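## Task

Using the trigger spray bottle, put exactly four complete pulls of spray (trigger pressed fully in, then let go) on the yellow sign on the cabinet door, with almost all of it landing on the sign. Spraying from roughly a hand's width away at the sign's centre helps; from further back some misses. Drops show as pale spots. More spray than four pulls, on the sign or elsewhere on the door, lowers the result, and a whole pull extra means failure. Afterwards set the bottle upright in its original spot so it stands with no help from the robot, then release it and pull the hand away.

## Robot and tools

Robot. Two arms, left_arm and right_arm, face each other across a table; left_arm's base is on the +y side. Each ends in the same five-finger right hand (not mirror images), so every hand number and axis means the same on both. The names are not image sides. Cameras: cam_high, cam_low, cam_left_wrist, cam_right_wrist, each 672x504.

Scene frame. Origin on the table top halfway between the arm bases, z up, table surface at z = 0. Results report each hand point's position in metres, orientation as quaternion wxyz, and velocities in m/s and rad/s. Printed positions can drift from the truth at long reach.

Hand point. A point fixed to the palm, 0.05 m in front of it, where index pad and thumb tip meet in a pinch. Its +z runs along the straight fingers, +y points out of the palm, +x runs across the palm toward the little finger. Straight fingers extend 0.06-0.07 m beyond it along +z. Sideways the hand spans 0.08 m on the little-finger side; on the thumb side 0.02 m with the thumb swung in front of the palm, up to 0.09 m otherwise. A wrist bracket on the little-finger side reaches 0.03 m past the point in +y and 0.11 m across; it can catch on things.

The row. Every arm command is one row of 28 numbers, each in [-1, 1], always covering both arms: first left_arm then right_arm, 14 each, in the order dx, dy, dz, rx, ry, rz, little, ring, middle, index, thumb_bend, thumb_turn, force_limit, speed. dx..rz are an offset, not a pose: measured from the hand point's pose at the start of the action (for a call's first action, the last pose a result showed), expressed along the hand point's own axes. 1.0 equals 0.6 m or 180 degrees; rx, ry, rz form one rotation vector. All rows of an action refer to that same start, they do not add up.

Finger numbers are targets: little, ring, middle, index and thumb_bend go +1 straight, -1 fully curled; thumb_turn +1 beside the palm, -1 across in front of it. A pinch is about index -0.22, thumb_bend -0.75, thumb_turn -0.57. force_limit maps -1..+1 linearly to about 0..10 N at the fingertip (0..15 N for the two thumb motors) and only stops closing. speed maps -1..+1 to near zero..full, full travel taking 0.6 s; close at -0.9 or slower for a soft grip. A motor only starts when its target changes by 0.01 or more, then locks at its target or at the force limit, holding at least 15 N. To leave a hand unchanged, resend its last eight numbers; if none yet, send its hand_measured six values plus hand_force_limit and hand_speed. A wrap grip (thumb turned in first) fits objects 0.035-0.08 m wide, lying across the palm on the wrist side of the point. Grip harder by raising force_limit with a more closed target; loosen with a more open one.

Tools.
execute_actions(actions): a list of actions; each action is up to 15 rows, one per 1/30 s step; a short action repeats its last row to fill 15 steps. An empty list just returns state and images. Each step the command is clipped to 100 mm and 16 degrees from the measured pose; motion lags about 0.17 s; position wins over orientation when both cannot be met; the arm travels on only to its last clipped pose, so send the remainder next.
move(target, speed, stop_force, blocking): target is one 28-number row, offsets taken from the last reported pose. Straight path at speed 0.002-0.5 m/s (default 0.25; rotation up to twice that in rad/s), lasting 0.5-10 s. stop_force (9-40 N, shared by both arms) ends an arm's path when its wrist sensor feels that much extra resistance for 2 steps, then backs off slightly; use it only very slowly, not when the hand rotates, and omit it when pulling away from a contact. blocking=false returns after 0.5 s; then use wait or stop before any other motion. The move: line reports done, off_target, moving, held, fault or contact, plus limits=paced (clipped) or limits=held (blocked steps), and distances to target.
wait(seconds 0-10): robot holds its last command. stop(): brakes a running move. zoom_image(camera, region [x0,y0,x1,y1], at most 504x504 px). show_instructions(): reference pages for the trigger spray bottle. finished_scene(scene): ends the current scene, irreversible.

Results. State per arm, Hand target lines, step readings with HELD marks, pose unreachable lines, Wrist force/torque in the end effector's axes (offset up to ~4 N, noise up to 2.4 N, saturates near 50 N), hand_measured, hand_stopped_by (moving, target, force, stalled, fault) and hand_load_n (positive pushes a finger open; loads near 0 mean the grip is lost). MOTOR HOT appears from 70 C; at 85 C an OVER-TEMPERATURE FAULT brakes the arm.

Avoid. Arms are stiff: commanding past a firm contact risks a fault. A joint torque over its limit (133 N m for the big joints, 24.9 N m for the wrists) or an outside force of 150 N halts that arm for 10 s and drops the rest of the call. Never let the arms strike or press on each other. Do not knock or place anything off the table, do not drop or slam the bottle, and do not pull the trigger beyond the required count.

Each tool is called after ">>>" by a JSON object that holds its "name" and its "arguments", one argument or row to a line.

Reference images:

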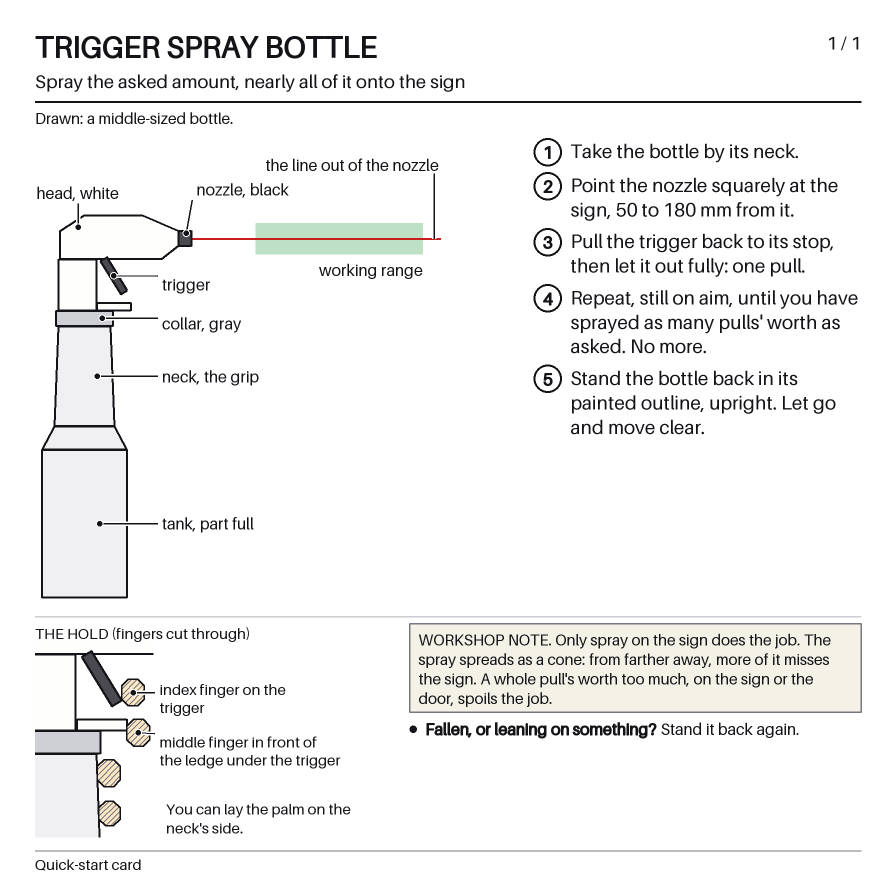

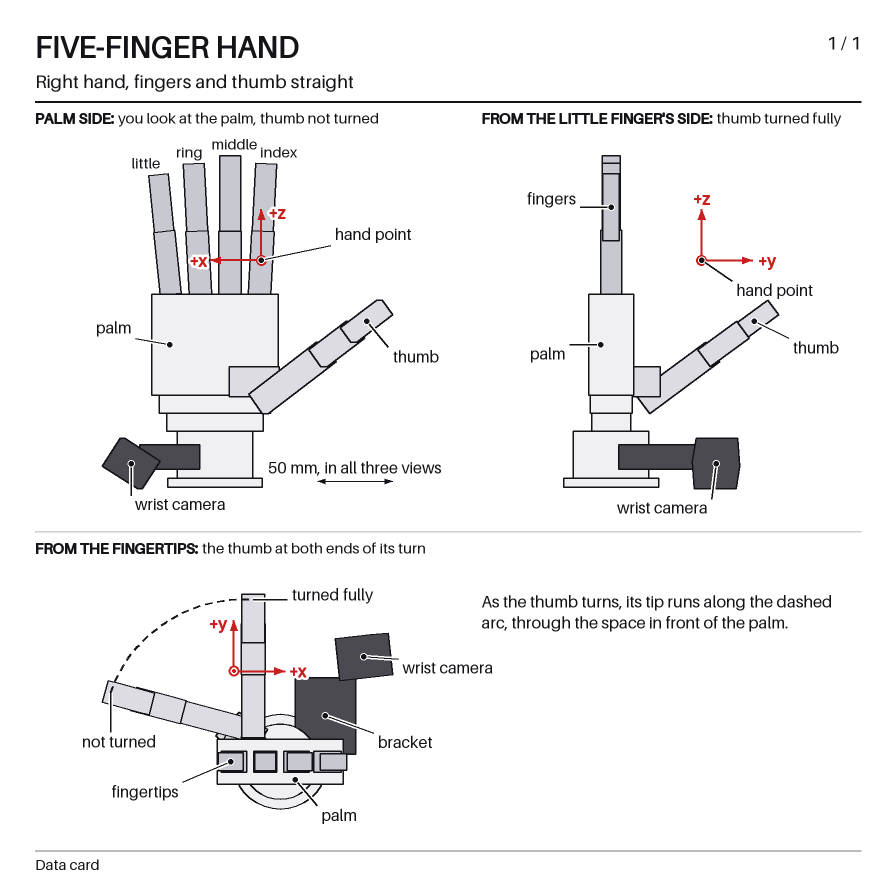

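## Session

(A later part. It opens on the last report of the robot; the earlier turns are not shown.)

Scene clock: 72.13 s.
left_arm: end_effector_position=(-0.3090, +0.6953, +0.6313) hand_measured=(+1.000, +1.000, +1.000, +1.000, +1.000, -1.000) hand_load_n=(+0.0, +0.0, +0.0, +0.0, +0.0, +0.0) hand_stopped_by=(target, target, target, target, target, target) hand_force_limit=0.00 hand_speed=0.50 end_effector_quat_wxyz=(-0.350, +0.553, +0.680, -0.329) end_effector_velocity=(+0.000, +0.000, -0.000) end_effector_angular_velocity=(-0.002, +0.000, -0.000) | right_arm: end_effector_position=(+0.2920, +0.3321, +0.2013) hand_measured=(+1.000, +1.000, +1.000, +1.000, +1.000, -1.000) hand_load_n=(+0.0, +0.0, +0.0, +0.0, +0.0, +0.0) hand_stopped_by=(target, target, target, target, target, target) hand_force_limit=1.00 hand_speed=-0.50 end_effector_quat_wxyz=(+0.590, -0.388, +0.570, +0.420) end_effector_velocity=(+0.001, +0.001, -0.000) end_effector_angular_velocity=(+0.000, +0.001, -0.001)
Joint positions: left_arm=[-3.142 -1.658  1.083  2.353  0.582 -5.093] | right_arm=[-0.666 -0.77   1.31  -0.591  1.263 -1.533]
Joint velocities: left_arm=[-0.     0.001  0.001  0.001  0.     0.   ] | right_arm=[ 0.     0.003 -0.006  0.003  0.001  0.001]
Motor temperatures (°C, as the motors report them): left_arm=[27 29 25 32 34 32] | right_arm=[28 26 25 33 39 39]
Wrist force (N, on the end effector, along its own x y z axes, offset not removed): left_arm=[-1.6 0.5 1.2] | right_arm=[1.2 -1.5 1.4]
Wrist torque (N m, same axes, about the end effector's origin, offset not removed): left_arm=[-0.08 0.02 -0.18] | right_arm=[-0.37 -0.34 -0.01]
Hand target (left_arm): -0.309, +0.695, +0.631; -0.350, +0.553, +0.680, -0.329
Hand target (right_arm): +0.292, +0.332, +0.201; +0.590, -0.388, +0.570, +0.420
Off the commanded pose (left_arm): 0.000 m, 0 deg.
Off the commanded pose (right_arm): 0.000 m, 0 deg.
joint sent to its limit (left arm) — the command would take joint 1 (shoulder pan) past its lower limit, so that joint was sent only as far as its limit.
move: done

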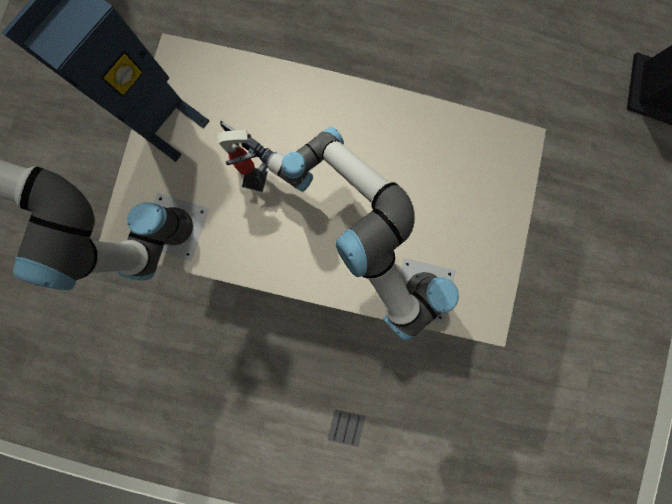

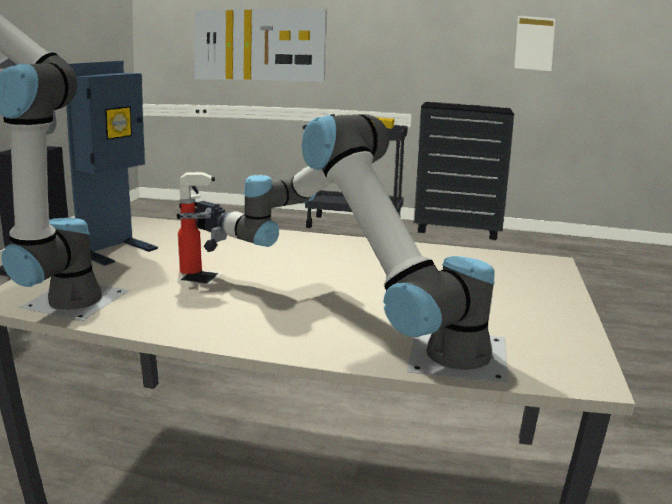

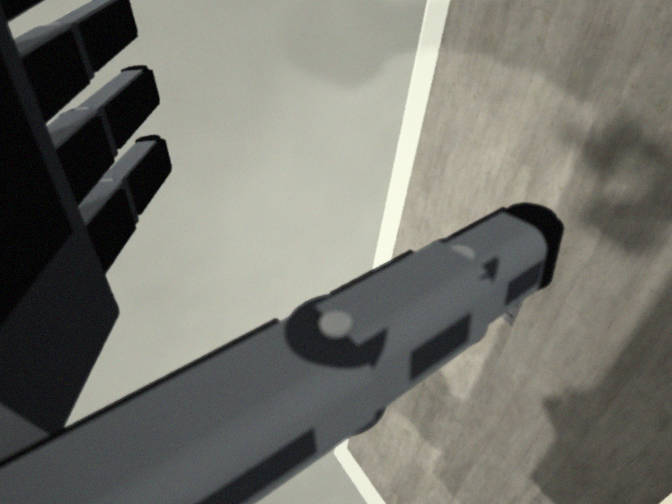

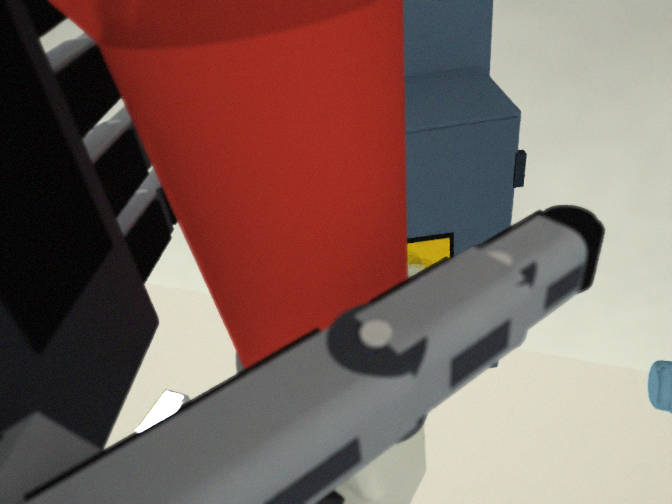

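>>> {"name": "move", "arguments": {
  "target": [0,0,0,0,0,0,1,1,1,1,1,-1,0,0.5,0,0.02,0.013,0,0,0,-1,-1,-1,-1,-1,-1,0.3,-0.6],
  "speed": 0.02
}}

>>> {"name": "move", "arguments": {
  "target": [0,0,0,0,0,0,1,1,1,1,1,-1,0,0.5,-0.011,0.027,-0.097,0,0,0,-1,-1,-1,-1,-1,-1,0.3,-0.6],
  "speed": 0.04
}}

>>> {"name": "zoom_image", "arguments": {
  "camera": "cam_low",
  "region": [130,170,290,290]
}}

>>> {"name": "zoom_image", "arguments": {
  "camera": "cam_high",
  "region": [190,115,310,205]
}}

Scene clock: 74.67 s.
left_arm: end_effector_position=(-0.3090, +0.6953, +0.6313) hand_measured=(+1.000, +1.000, +1.000, +1.000, +1.000, -1.000) hand_load_n=(+0.0, +0.0, +0.0, +0.0, +0.0, +0.0) hand_stopped_by=(target, target, target, target, target, target) hand_force_limit=0.00 hand_speed=0.50 end_effector_quat_wxyz=(-0.350, +0.553, +0.680, -0.329) end_effector_velocity=(-0.000, -0.000, +0.000) end_effector_angular_velocity=(-0.000, +0.000, +0.000) | right_arm: end_effector_position=(+0.2834, +0.3436, +0.2020) hand_measured=(-0.308, -0.396, -0.394, -0.374, +0.152, -1.000) hand_load_n=(+1.0, +7.5, +8.5, +2.0, +11.5, +4.5) hand_stopped_by=(force, force, force, force, force, target) hand_force_limit=0.30 hand_speed=-0.60 end_effector_quat_wxyz=(+0.590, -0.388, +0.570, +0.420) end_effector_velocity=(+0.002, -0.001, -0.001) end_effector_angular_velocity=(-0.001, -0.001, -0.002)
Joint positions: left_arm=[-3.142 -1.658  1.083  2.353  0.582 -5.093] | right_arm=[-0.645 -0.756  1.282 -0.577  1.284 -1.534]
Joint velocities: left_arm=[ 0. -0. -0.  0. -0.  0.] | right_arm=[-0.002 -0.     0.001  0.    -0.    -0.002]
Motor temperatures (°C, as the motors report them): left_arm=[27 29 25 32 34 32] | right_arm=[28 26 25 33 39 39]
Wrist force (N, on the end effector, along its own x y z axes, offset not removed): left_arm=[-0.8 0.2 0.0] | right_arm=[-12.5 -2.6 4.6]
Wrist torque (N m, same axes, about the end effector's origin, offset not removed): left_arm=[-0.04 0.06 -0.28] | right_arm=[-0.55 -0.32 -1.62]
Hand target (left_arm): -0.309, +0.695, +0.631; -0.350, +0.553, +0.680, -0.329
Hand target (right_arm): +0.283, +0.344, +0.202; +0.590, -0.388, +0.570, +0.420
Off the commanded pose (left_arm): 0.000 m, 0 deg.
Off the commanded pose (right_arm): 0.000 m, 0 deg.
joint sent to its limit (left arm) — the command would take joint 1 (shoulder pan) past its lower limit, so that joint was sent only as far as its limit.
move: done

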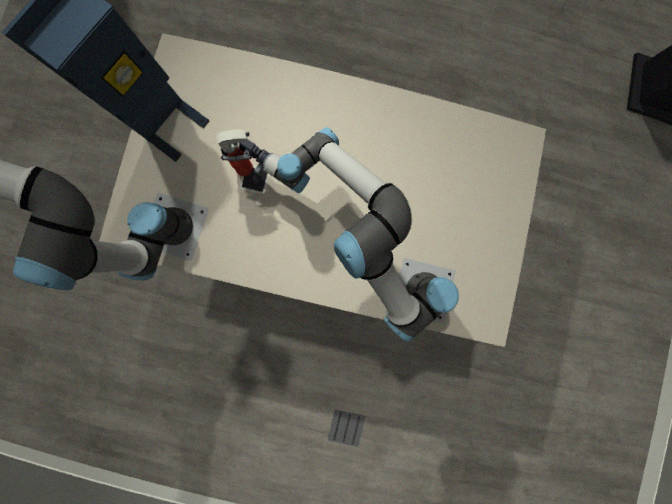

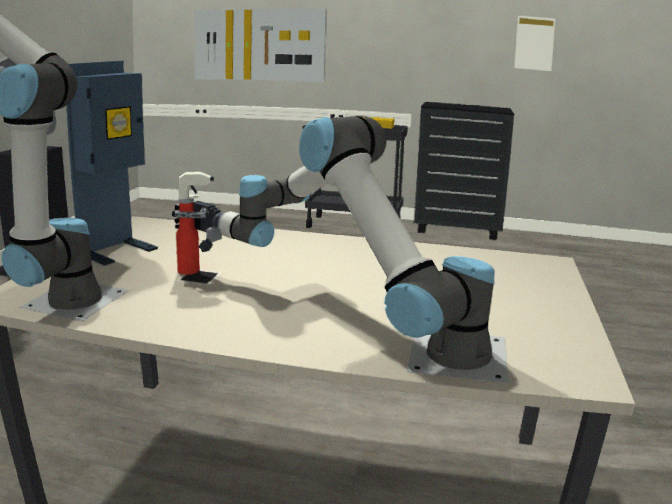

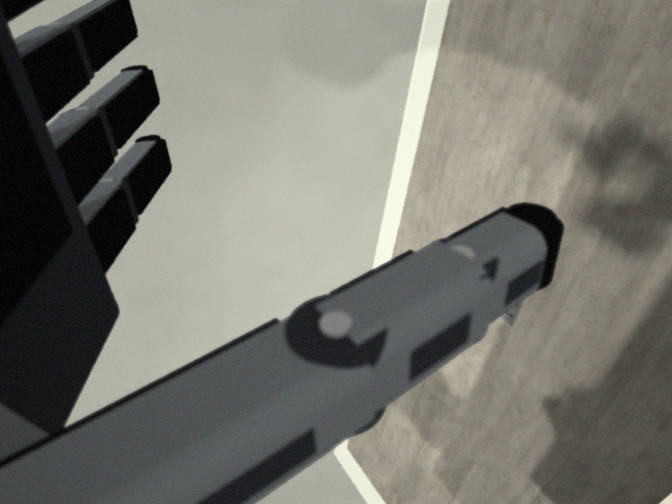

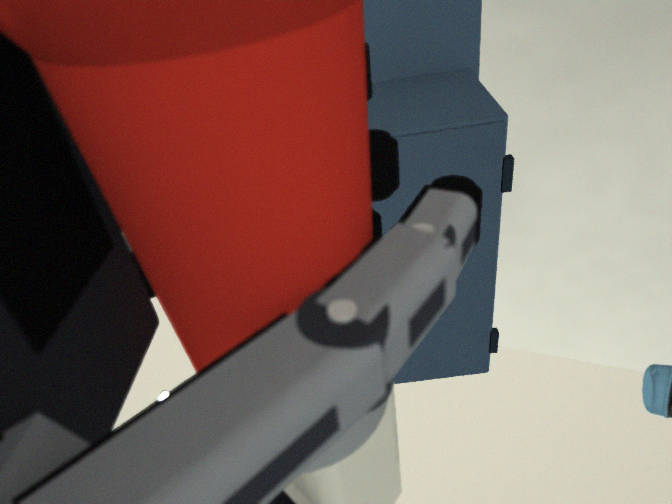

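Scene clock: 76.53 s.
left_arm: end_effector_position=(-0.3090, +0.6953, +0.6313) hand_measured=(+1.000, +1.000, +1.000, +1.000, +1.000, -1.000) hand_load_n=(+0.0, +0.0, +0.0, +0.0, +0.0, +0.0) hand_stopped_by=(target, target, target, target, target, target) hand_force_limit=0.00 hand_speed=0.50 end_effector_quat_wxyz=(-0.350, +0.553, +0.680, -0.329) end_effector_velocity=(+0.000, +0.000, -0.000) end_effector_angular_velocity=(+0.000, -0.000, -0.000) | right_arm: end_effector_position=(+0.2482, +0.2946, +0.2063) hand_measured=(-0.308, -0.396, -0.396, -0.374, +0.146, -1.000) hand_load_n=(+0.5, +0.5, +0.0, +0.0, +0.5, -0.5) hand_stopped_by=(force, force, force, force, force, target) hand_force_limit=0.30 hand_speed=-0.60 end_effector_quat_wxyz=(+0.590, -0.388, +0.570, +0.420) end_effector_velocity=(-0.001, -0.002, -0.000) end_effector_angular_velocity=(-0.000, -0.001, -0.000)
Joint positions: left_arm=[-3.142 -1.658  1.083  2.353  0.582 -5.093] | right_arm=[-0.647 -0.883  1.508 -0.676  1.282 -1.534]
Joint velocities: left_arm=[-0.     0.     0.    -0.001  0.     0.   ] | right_arm=[-0.    -0.004  0.008 -0.003  0.    -0.001]
Motor temperatures (°C, as the motors report them): left_arm=[27 29 25 32 34 32] | right_arm=[28 26 25 33 39 39]
Wrist force (N, on the end effector, along its own x y z axes, offset not removed): left_arm=[-0.2 -0.5 0.4] | right_arm=[6.2 2.0 4.0]
Wrist torque (N m, same axes, about the end effector's origin, offset not removed): left_arm=[-0.11 -0.10 -0.20] | right_arm=[-0.19 -1.30 0.36]
Hand target (left_arm): -0.309, +0.695, +0.631; -0.350, +0.553, +0.680, -0.329
Hand target (right_arm): +0.248, +0.294, +0.206; +0.590, -0.388, +0.570, +0.420
Off the commanded pose (left_arm): 0.000 m, 0 deg.
Off the commanded pose (right_arm): 0.000 m, 0 deg.
joint sent to its limit (left arm) — the command would take joint 1 (shoulder pan) past its lower limit, so that joint was sent only as far as its limit.
move: done

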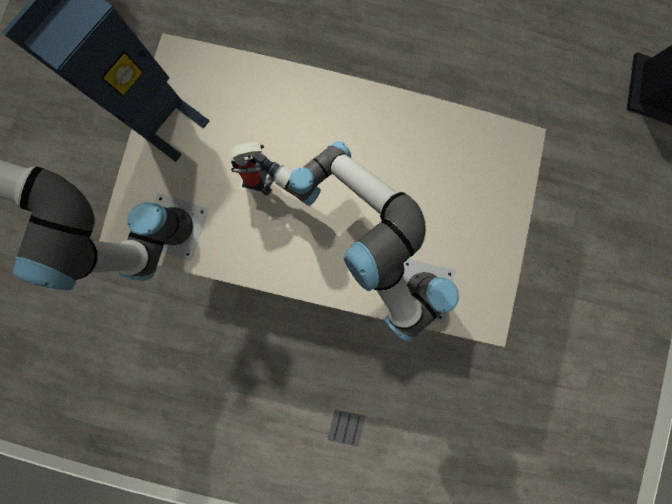

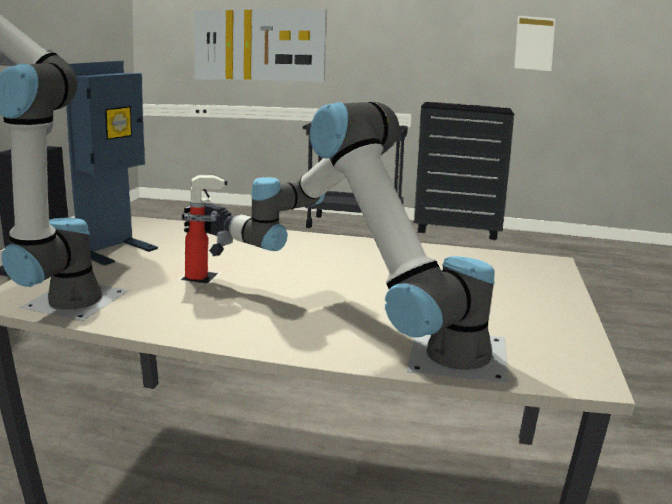

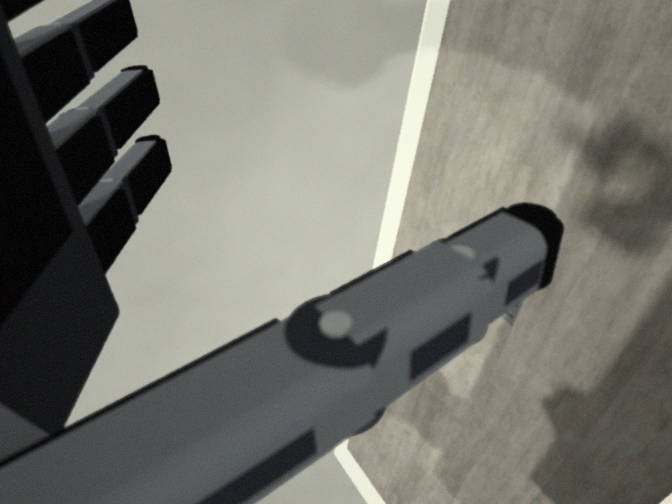

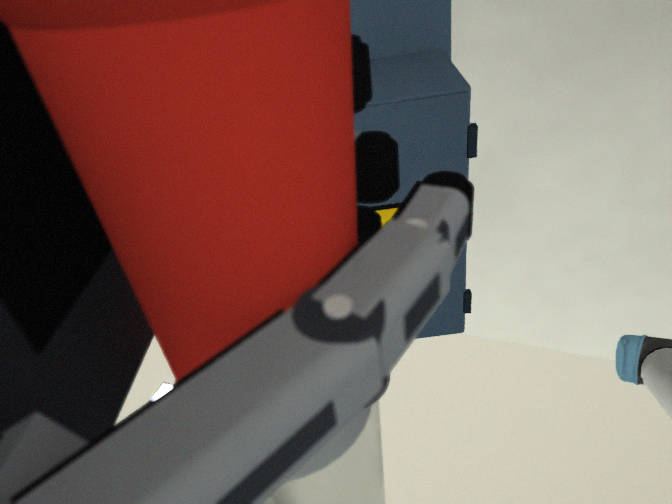

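Region (130, 170, 290, 290) of cam_low's 672x504 image, scaled by 3.150, with more detail than that image has; it fills the top 378 rows of this view, and the rest is white.

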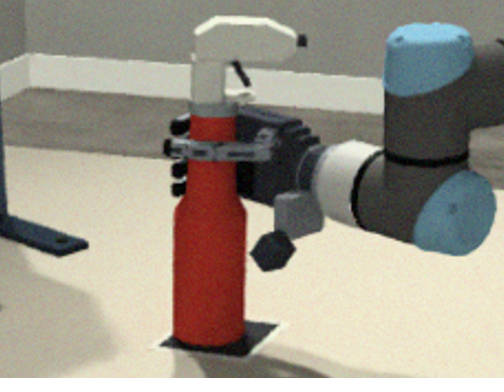

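Region (190, 115, 310, 205) of cam_high's 672x504 image, scaled by 4.200, with more detail than that image has; it fills the top 378 rows of this view, and the rest is white.

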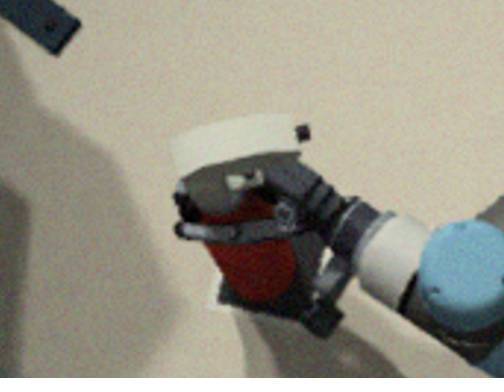

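Drag 9 mm more, open, retreat.

>>> {"name": "move", "arguments": {
  "target": [0,0,0,0,0,0,1,1,1,1,1,-1,0,0.5,-0.001,-0.007,-0.014,0,0,0,-1,-1,-1,-1,-1,-1,0.3,-0.6],
  "speed": 0.02
}}

>>> {"name": "move", "arguments": {
  "target": [0,0,0,0,0,0,1,1,1,1,1,-1,0,0.5,0,0,0,0,0,0,1,1,1,1,1,-1,1,-0.6]
}}

>>> {"name": "move", "arguments": {
  "target": [0,0,0,0,0,0,1,1,1,1,1,-1,0,0.5,0.02,-0.12,-0.35,0,0,0,1,1,1,1,1,-1,1,-0.6],
  "speed": 0.12
}}

>>> {"name": "zoom_image", "arguments": {
  "camera": "cam_high",
  "region": [190,115,310,205]
}}

Scene clock: 77.40 s.
left_arm: end_effector_position=(-0.3090, +0.6953, +0.6313) hand_measured=(+1.000, +1.000, +1.000, +1.000, +1.000, -1.000) hand_load_n=(+0.0, +0.0, +0.0, +0.0, +0.0, +0.0) hand_stopped_by=(target, target, target, target, target, target) hand_force_limit=0.00 hand_speed=0.50 end_effector_quat_wxyz=(-0.350, +0.553, +0.680, -0.329) end_effector_velocity=(+0.000, +0.001, -0.000) end_effector_angular_velocity=(+0.000, +0.000, +0.000) | right_arm: end_effector_position=(+0.2492, +0.2854, +0.2064) hand_measured=(-0.308, -0.396, -0.396, -0.374, +0.144, -1.000) hand_load_n=(+0.5, +0.5, +0.0, +0.0, +0.5, +0.0) hand_stopped_by=(force, force, force, force, force, target) hand_force_limit=0.30 hand_speed=-0.60 end_effector_quat_wxyz=(+0.590, -0.388, +0.570, +0.420) end_effector_velocity=(+0.001, -0.002, -0.000) end_effector_angular_velocity=(-0.001, -0.003, -0.001)
Joint positions: left_arm=[-3.142 -1.658  1.083  2.353  0.582 -5.093] | right_arm=[-0.657 -0.899  1.537 -0.689  1.271 -1.534]
Joint velocities: left_arm=[-0.     0.     0.001 -0.001 -0.    -0.001] | right_arm=[-0.003 -0.003  0.005 -0.003 -0.002 -0.003]
Motor temperatures (°C, as the motors report them): left_arm=[27 29 25 32 34 32] | right_arm=[28 26 25 33 39 39]
Wrist force (N, on the end effector, along its own x y z axes, offset not removed): left_arm=[-0.1 0.2 -0.3] | right_arm=[-1.3 -2.2 2.9]
Wrist torque (N m, same axes, about the end effector's origin, offset not removed): left_arm=[-0.07 -0.08 -0.15] | right_arm=[-0.56 0.13 -0.17]
Hand target (left_arm): -0.309, +0.695, +0.631; -0.350, +0.553, +0.680, -0.329
Hand target (right_arm): +0.249, +0.285, +0.206; +0.590, -0.388, +0.570, +0.420
Off the commanded pose (left_arm): 0.000 m, 0 deg.
Off the commanded pose (right_arm): 0.000 m, 0 deg.
joint sent to its limit (left arm) — the command would take joint 1 (shoulder pan) past its lower limit, so that joint was sent only as far as its limit.
move: done

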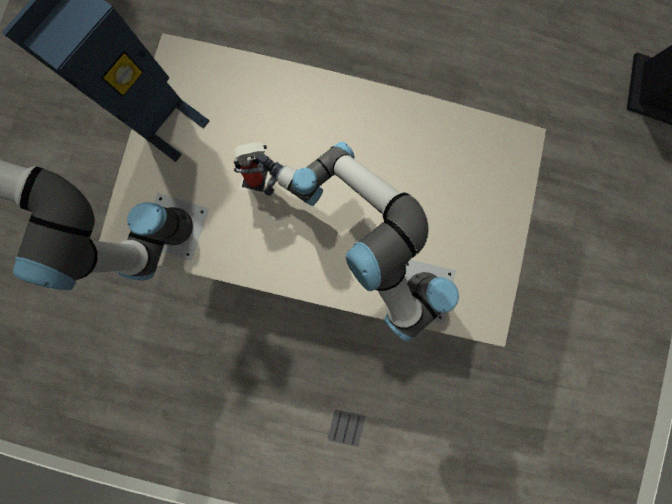

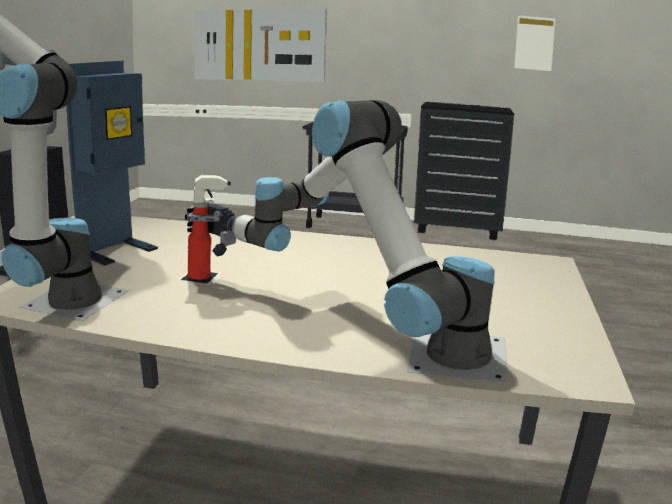

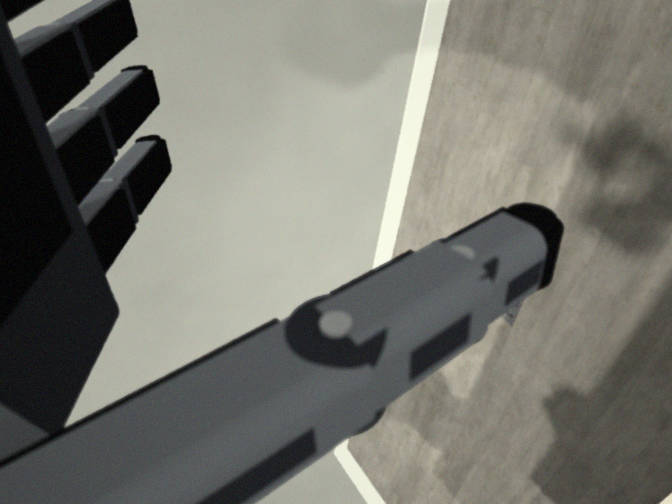

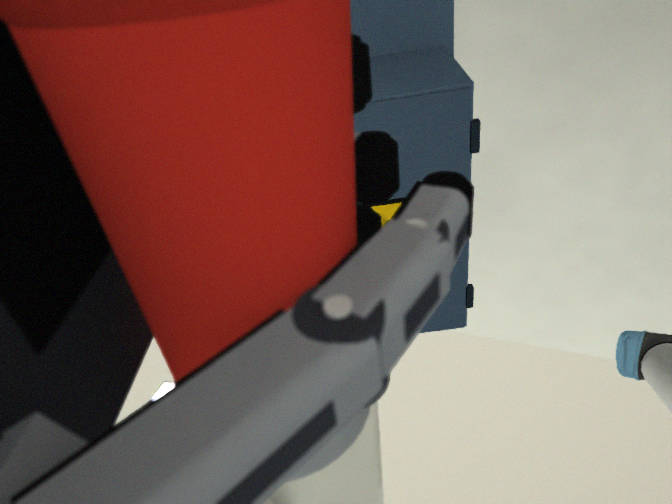

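Scene clock: 79.77 s.
left_arm: end_effector_position=(-0.3090, +0.6953, +0.6313) hand_measured=(+1.000, +1.000, +1.000, +1.000, +1.000, -1.000) hand_load_n=(+0.0, +0.0, +0.0, +0.0, +0.0, +0.0) hand_stopped_by=(target, target, target, target, target, target) hand_force_limit=0.00 hand_speed=0.50 end_effector_quat_wxyz=(-0.350, +0.553, +0.680, -0.329) end_effector_velocity=(-0.000, -0.000, +0.000) end_effector_angular_velocity=(-0.001, +0.000, -0.000) | right_arm: end_effector_position=(+0.2492, +0.2854, +0.2064) hand_measured=(+1.000, +1.000, +1.000, +1.000, +1.000, -1.000) hand_load_n=(+0.0, +0.0, +0.0, +0.0, +0.0, +0.0) hand_stopped_by=(target, target, target, target, target, target) hand_force_limit=1.00 hand_speed=-0.60 end_effector_quat_wxyz=(+0.590, -0.388, +0.570, +0.420) end_effector_velocity=(+0.000, -0.000, -0.001) end_effector_angular_velocity=(-0.001, +0.000, -0.001)
Joint positions: left_arm=[-3.142 -1.658  1.083  2.353  0.582 -5.093] | right_arm=[-0.657 -0.899  1.537 -0.689  1.271 -1.534]
Joint velocities: left_arm=[ 0.    -0.    -0.     0.    -0.     0.001] | right_arm=[-0.     0.     0.001  0.     0.    -0.   ]
Motor temperatures (°C, as the motors report them): left_arm=[27 29 25 32 34 32] | right_arm=[28 26 25 33 39 39]
Wrist force (N, on the end effector, along its own x y z axes, offset not removed): left_arm=[-1.5 0.2 1.1] | right_arm=[3.0 2.8 2.0]
Wrist torque (N m, same axes, about the end effector's origin, offset not removed): left_arm=[-0.12 0.10 -0.30] | right_arm=[0.36 -0.70 0.31]
Hand target (left_arm): -0.309, +0.695, +0.631; -0.350, +0.553, +0.680, -0.329
Hand target (right_arm): +0.249, +0.285, +0.206; +0.590, -0.388, +0.570, +0.420
Off the commanded pose (left_arm): 0.000 m, 0 deg.
Off the commanded pose (right_arm): 0.000 m, 0 deg.
joint sent to its limit (left arm) — the command would take joint 1 (shoulder pan) past its lower limit, so that joint was sent only as far as its limit.
move: done

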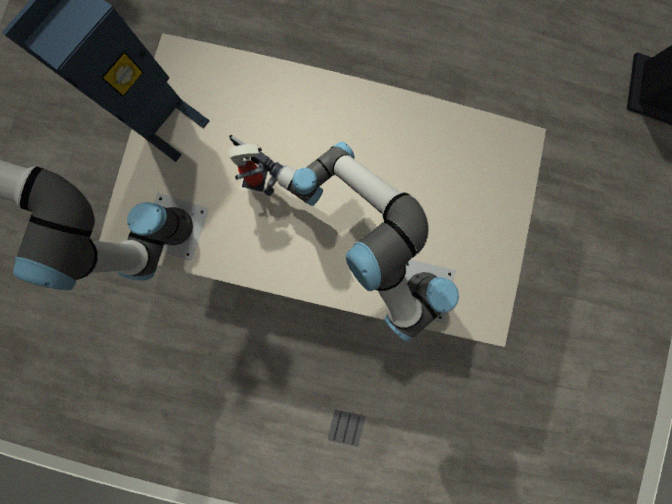

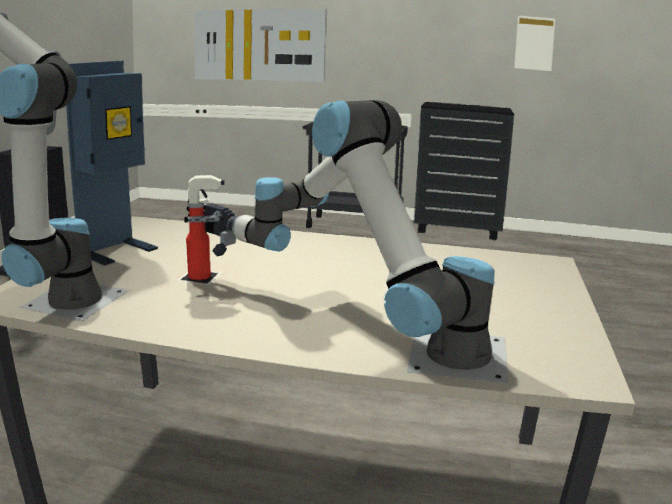

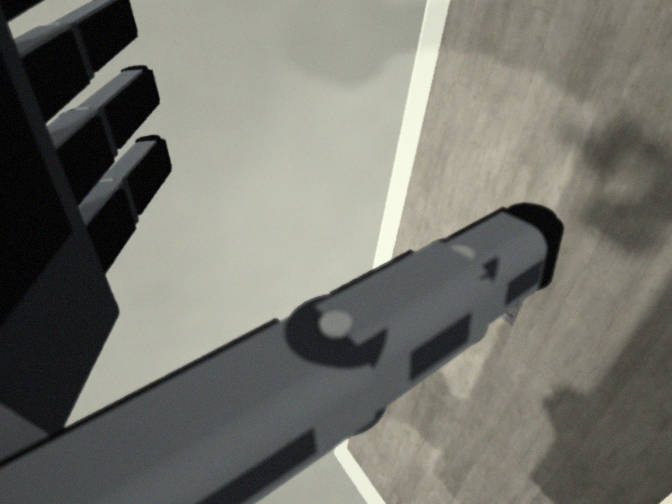

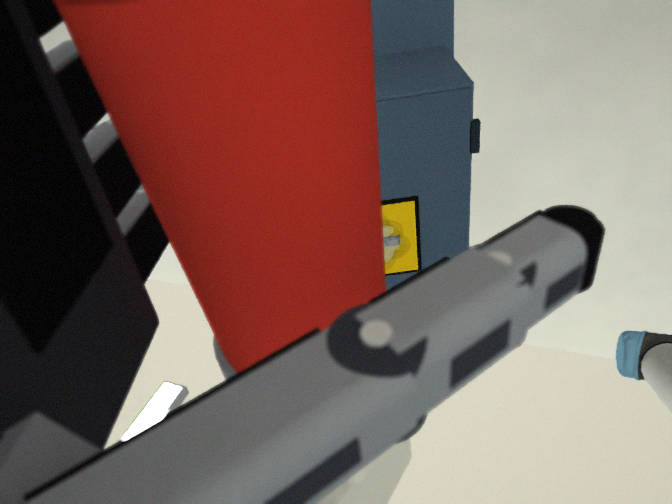

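Scene clock: 82.10 s.
left_arm: end_effector_position=(-0.3090, +0.6953, +0.6313) hand_measured=(+1.000, +1.000, +1.000, +1.000, +1.000, -1.000) hand_load_n=(+0.0, +0.0, +0.0, +0.0, +0.0, +0.0) hand_stopped_by=(target, target, target, target, target, target) hand_force_limit=0.00 hand_speed=0.50 end_effector_quat_wxyz=(-0.350, +0.553, +0.680, -0.329) end_effector_velocity=(-0.000, -0.000, +0.000) end_effector_angular_velocity=(+0.002, +0.000, +0.001) | right_arm: end_effector_position=(+0.2440, +0.0645, +0.1828) hand_measured=(+1.000, +1.000, +1.000, +1.000, +1.000, -1.000) hand_load_n=(+0.0, +0.0, +0.0, +0.0, +0.0, +0.0) hand_stopped_by=(target, target, target, target, target, target) hand_force_limit=1.00 hand_speed=-0.60 end_effector_quat_wxyz=(+0.590, -0.388, +0.570, +0.420) end_effector_velocity=(-0.001, -0.002, -0.000) end_effector_angular_velocity=(-0.001, -0.002, +0.001)
Joint positions: left_arm=[-3.142 -1.658  1.083  2.353  0.582 -5.093] | right_arm=[-0.984 -1.204  2.163 -1.019  0.945 -1.515]
Joint velocities: left_arm=[ 0.    -0.001 -0.    -0.    -0.    -0.001] | right_arm=[-0.003 -0.002  0.005 -0.003 -0.004 -0.001]
Motor temperatures (°C, as the motors report them): left_arm=[27 29 25 32 34 32] | right_arm=[28 26 25 33 39 39]
Wrist force (N, on the end effector, along its own x y z axes, offset not removed): left_arm=[-1.4 0.4 1.1] | right_arm=[1.2 -2.5 1.3]
Wrist torque (N m, same axes, about the end effector's origin, offset not removed): left_arm=[-0.12 0.01 -0.28] | right_arm=[-0.63 -0.28 -0.19]
Hand target (left_arm): -0.309, +0.695, +0.631; -0.350, +0.553, +0.680, -0.329
Hand target (right_arm): +0.244, +0.064, +0.183; +0.590, -0.388, +0.570, +0.420
Off the commanded pose (left_arm): 0.000 m, 0 deg.
Off the commanded pose (right_arm): 0.000 m, 0 deg.
joint sent to its limit (left arm) — the command would take joint 1 (shoulder pan) past its lower limit, so that joint was sent only as far as its limit.
move: done

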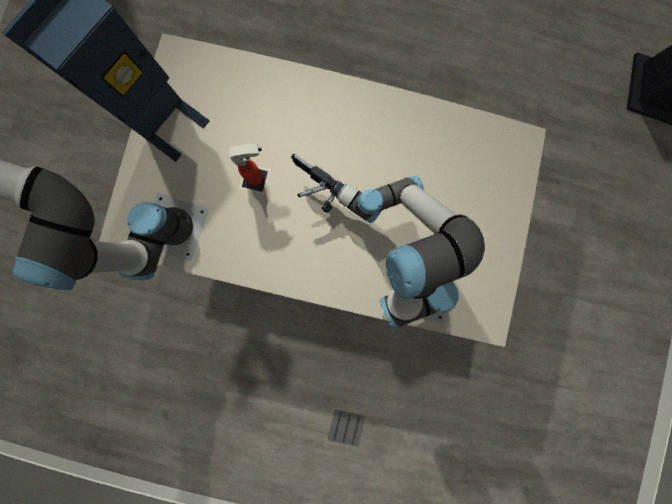

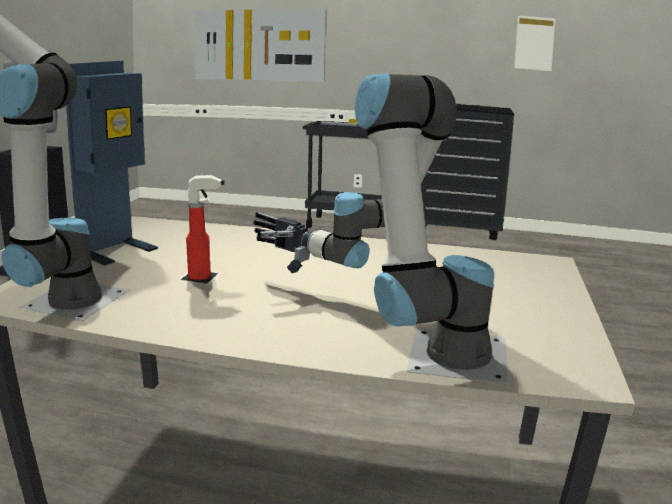

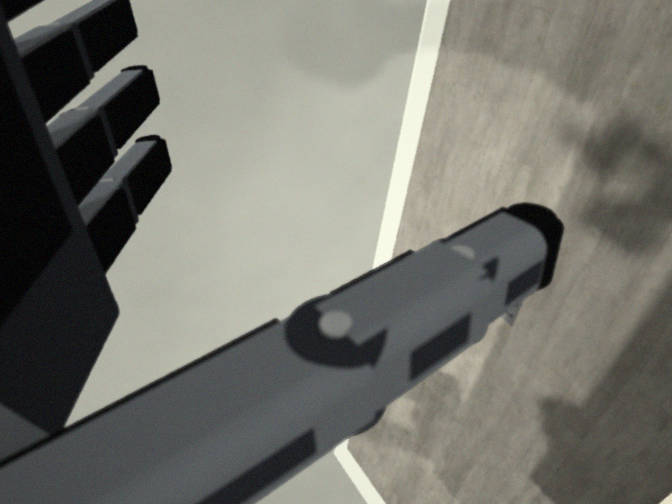

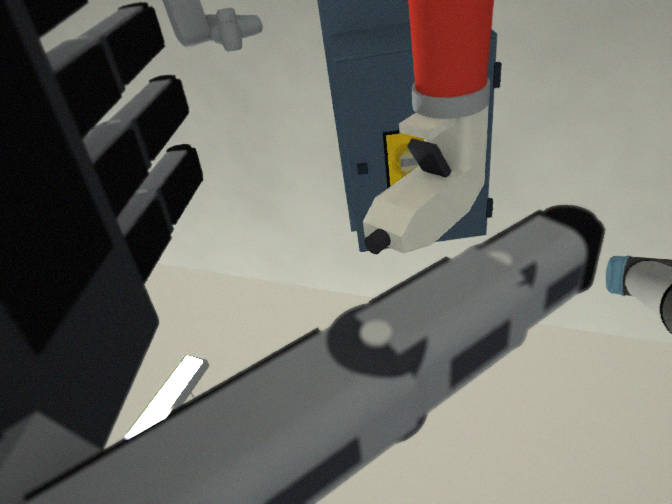

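Region (190, 115, 310, 205) of cam_high's 672x504 image, scaled by 4.200, with more detail than that image has; it fills the top 378 rows of this view, and the rest is white.

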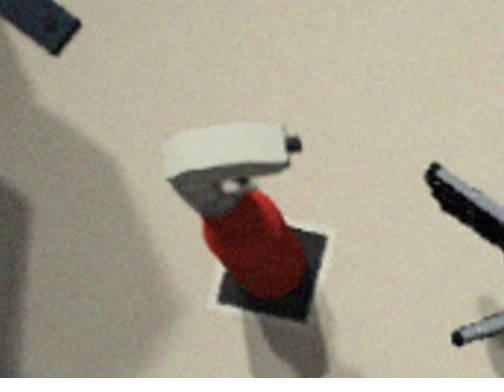

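>>> {"name": "finished_scene", "arguments": {
  "scene": 1
}}

The scene is finished: the task was done.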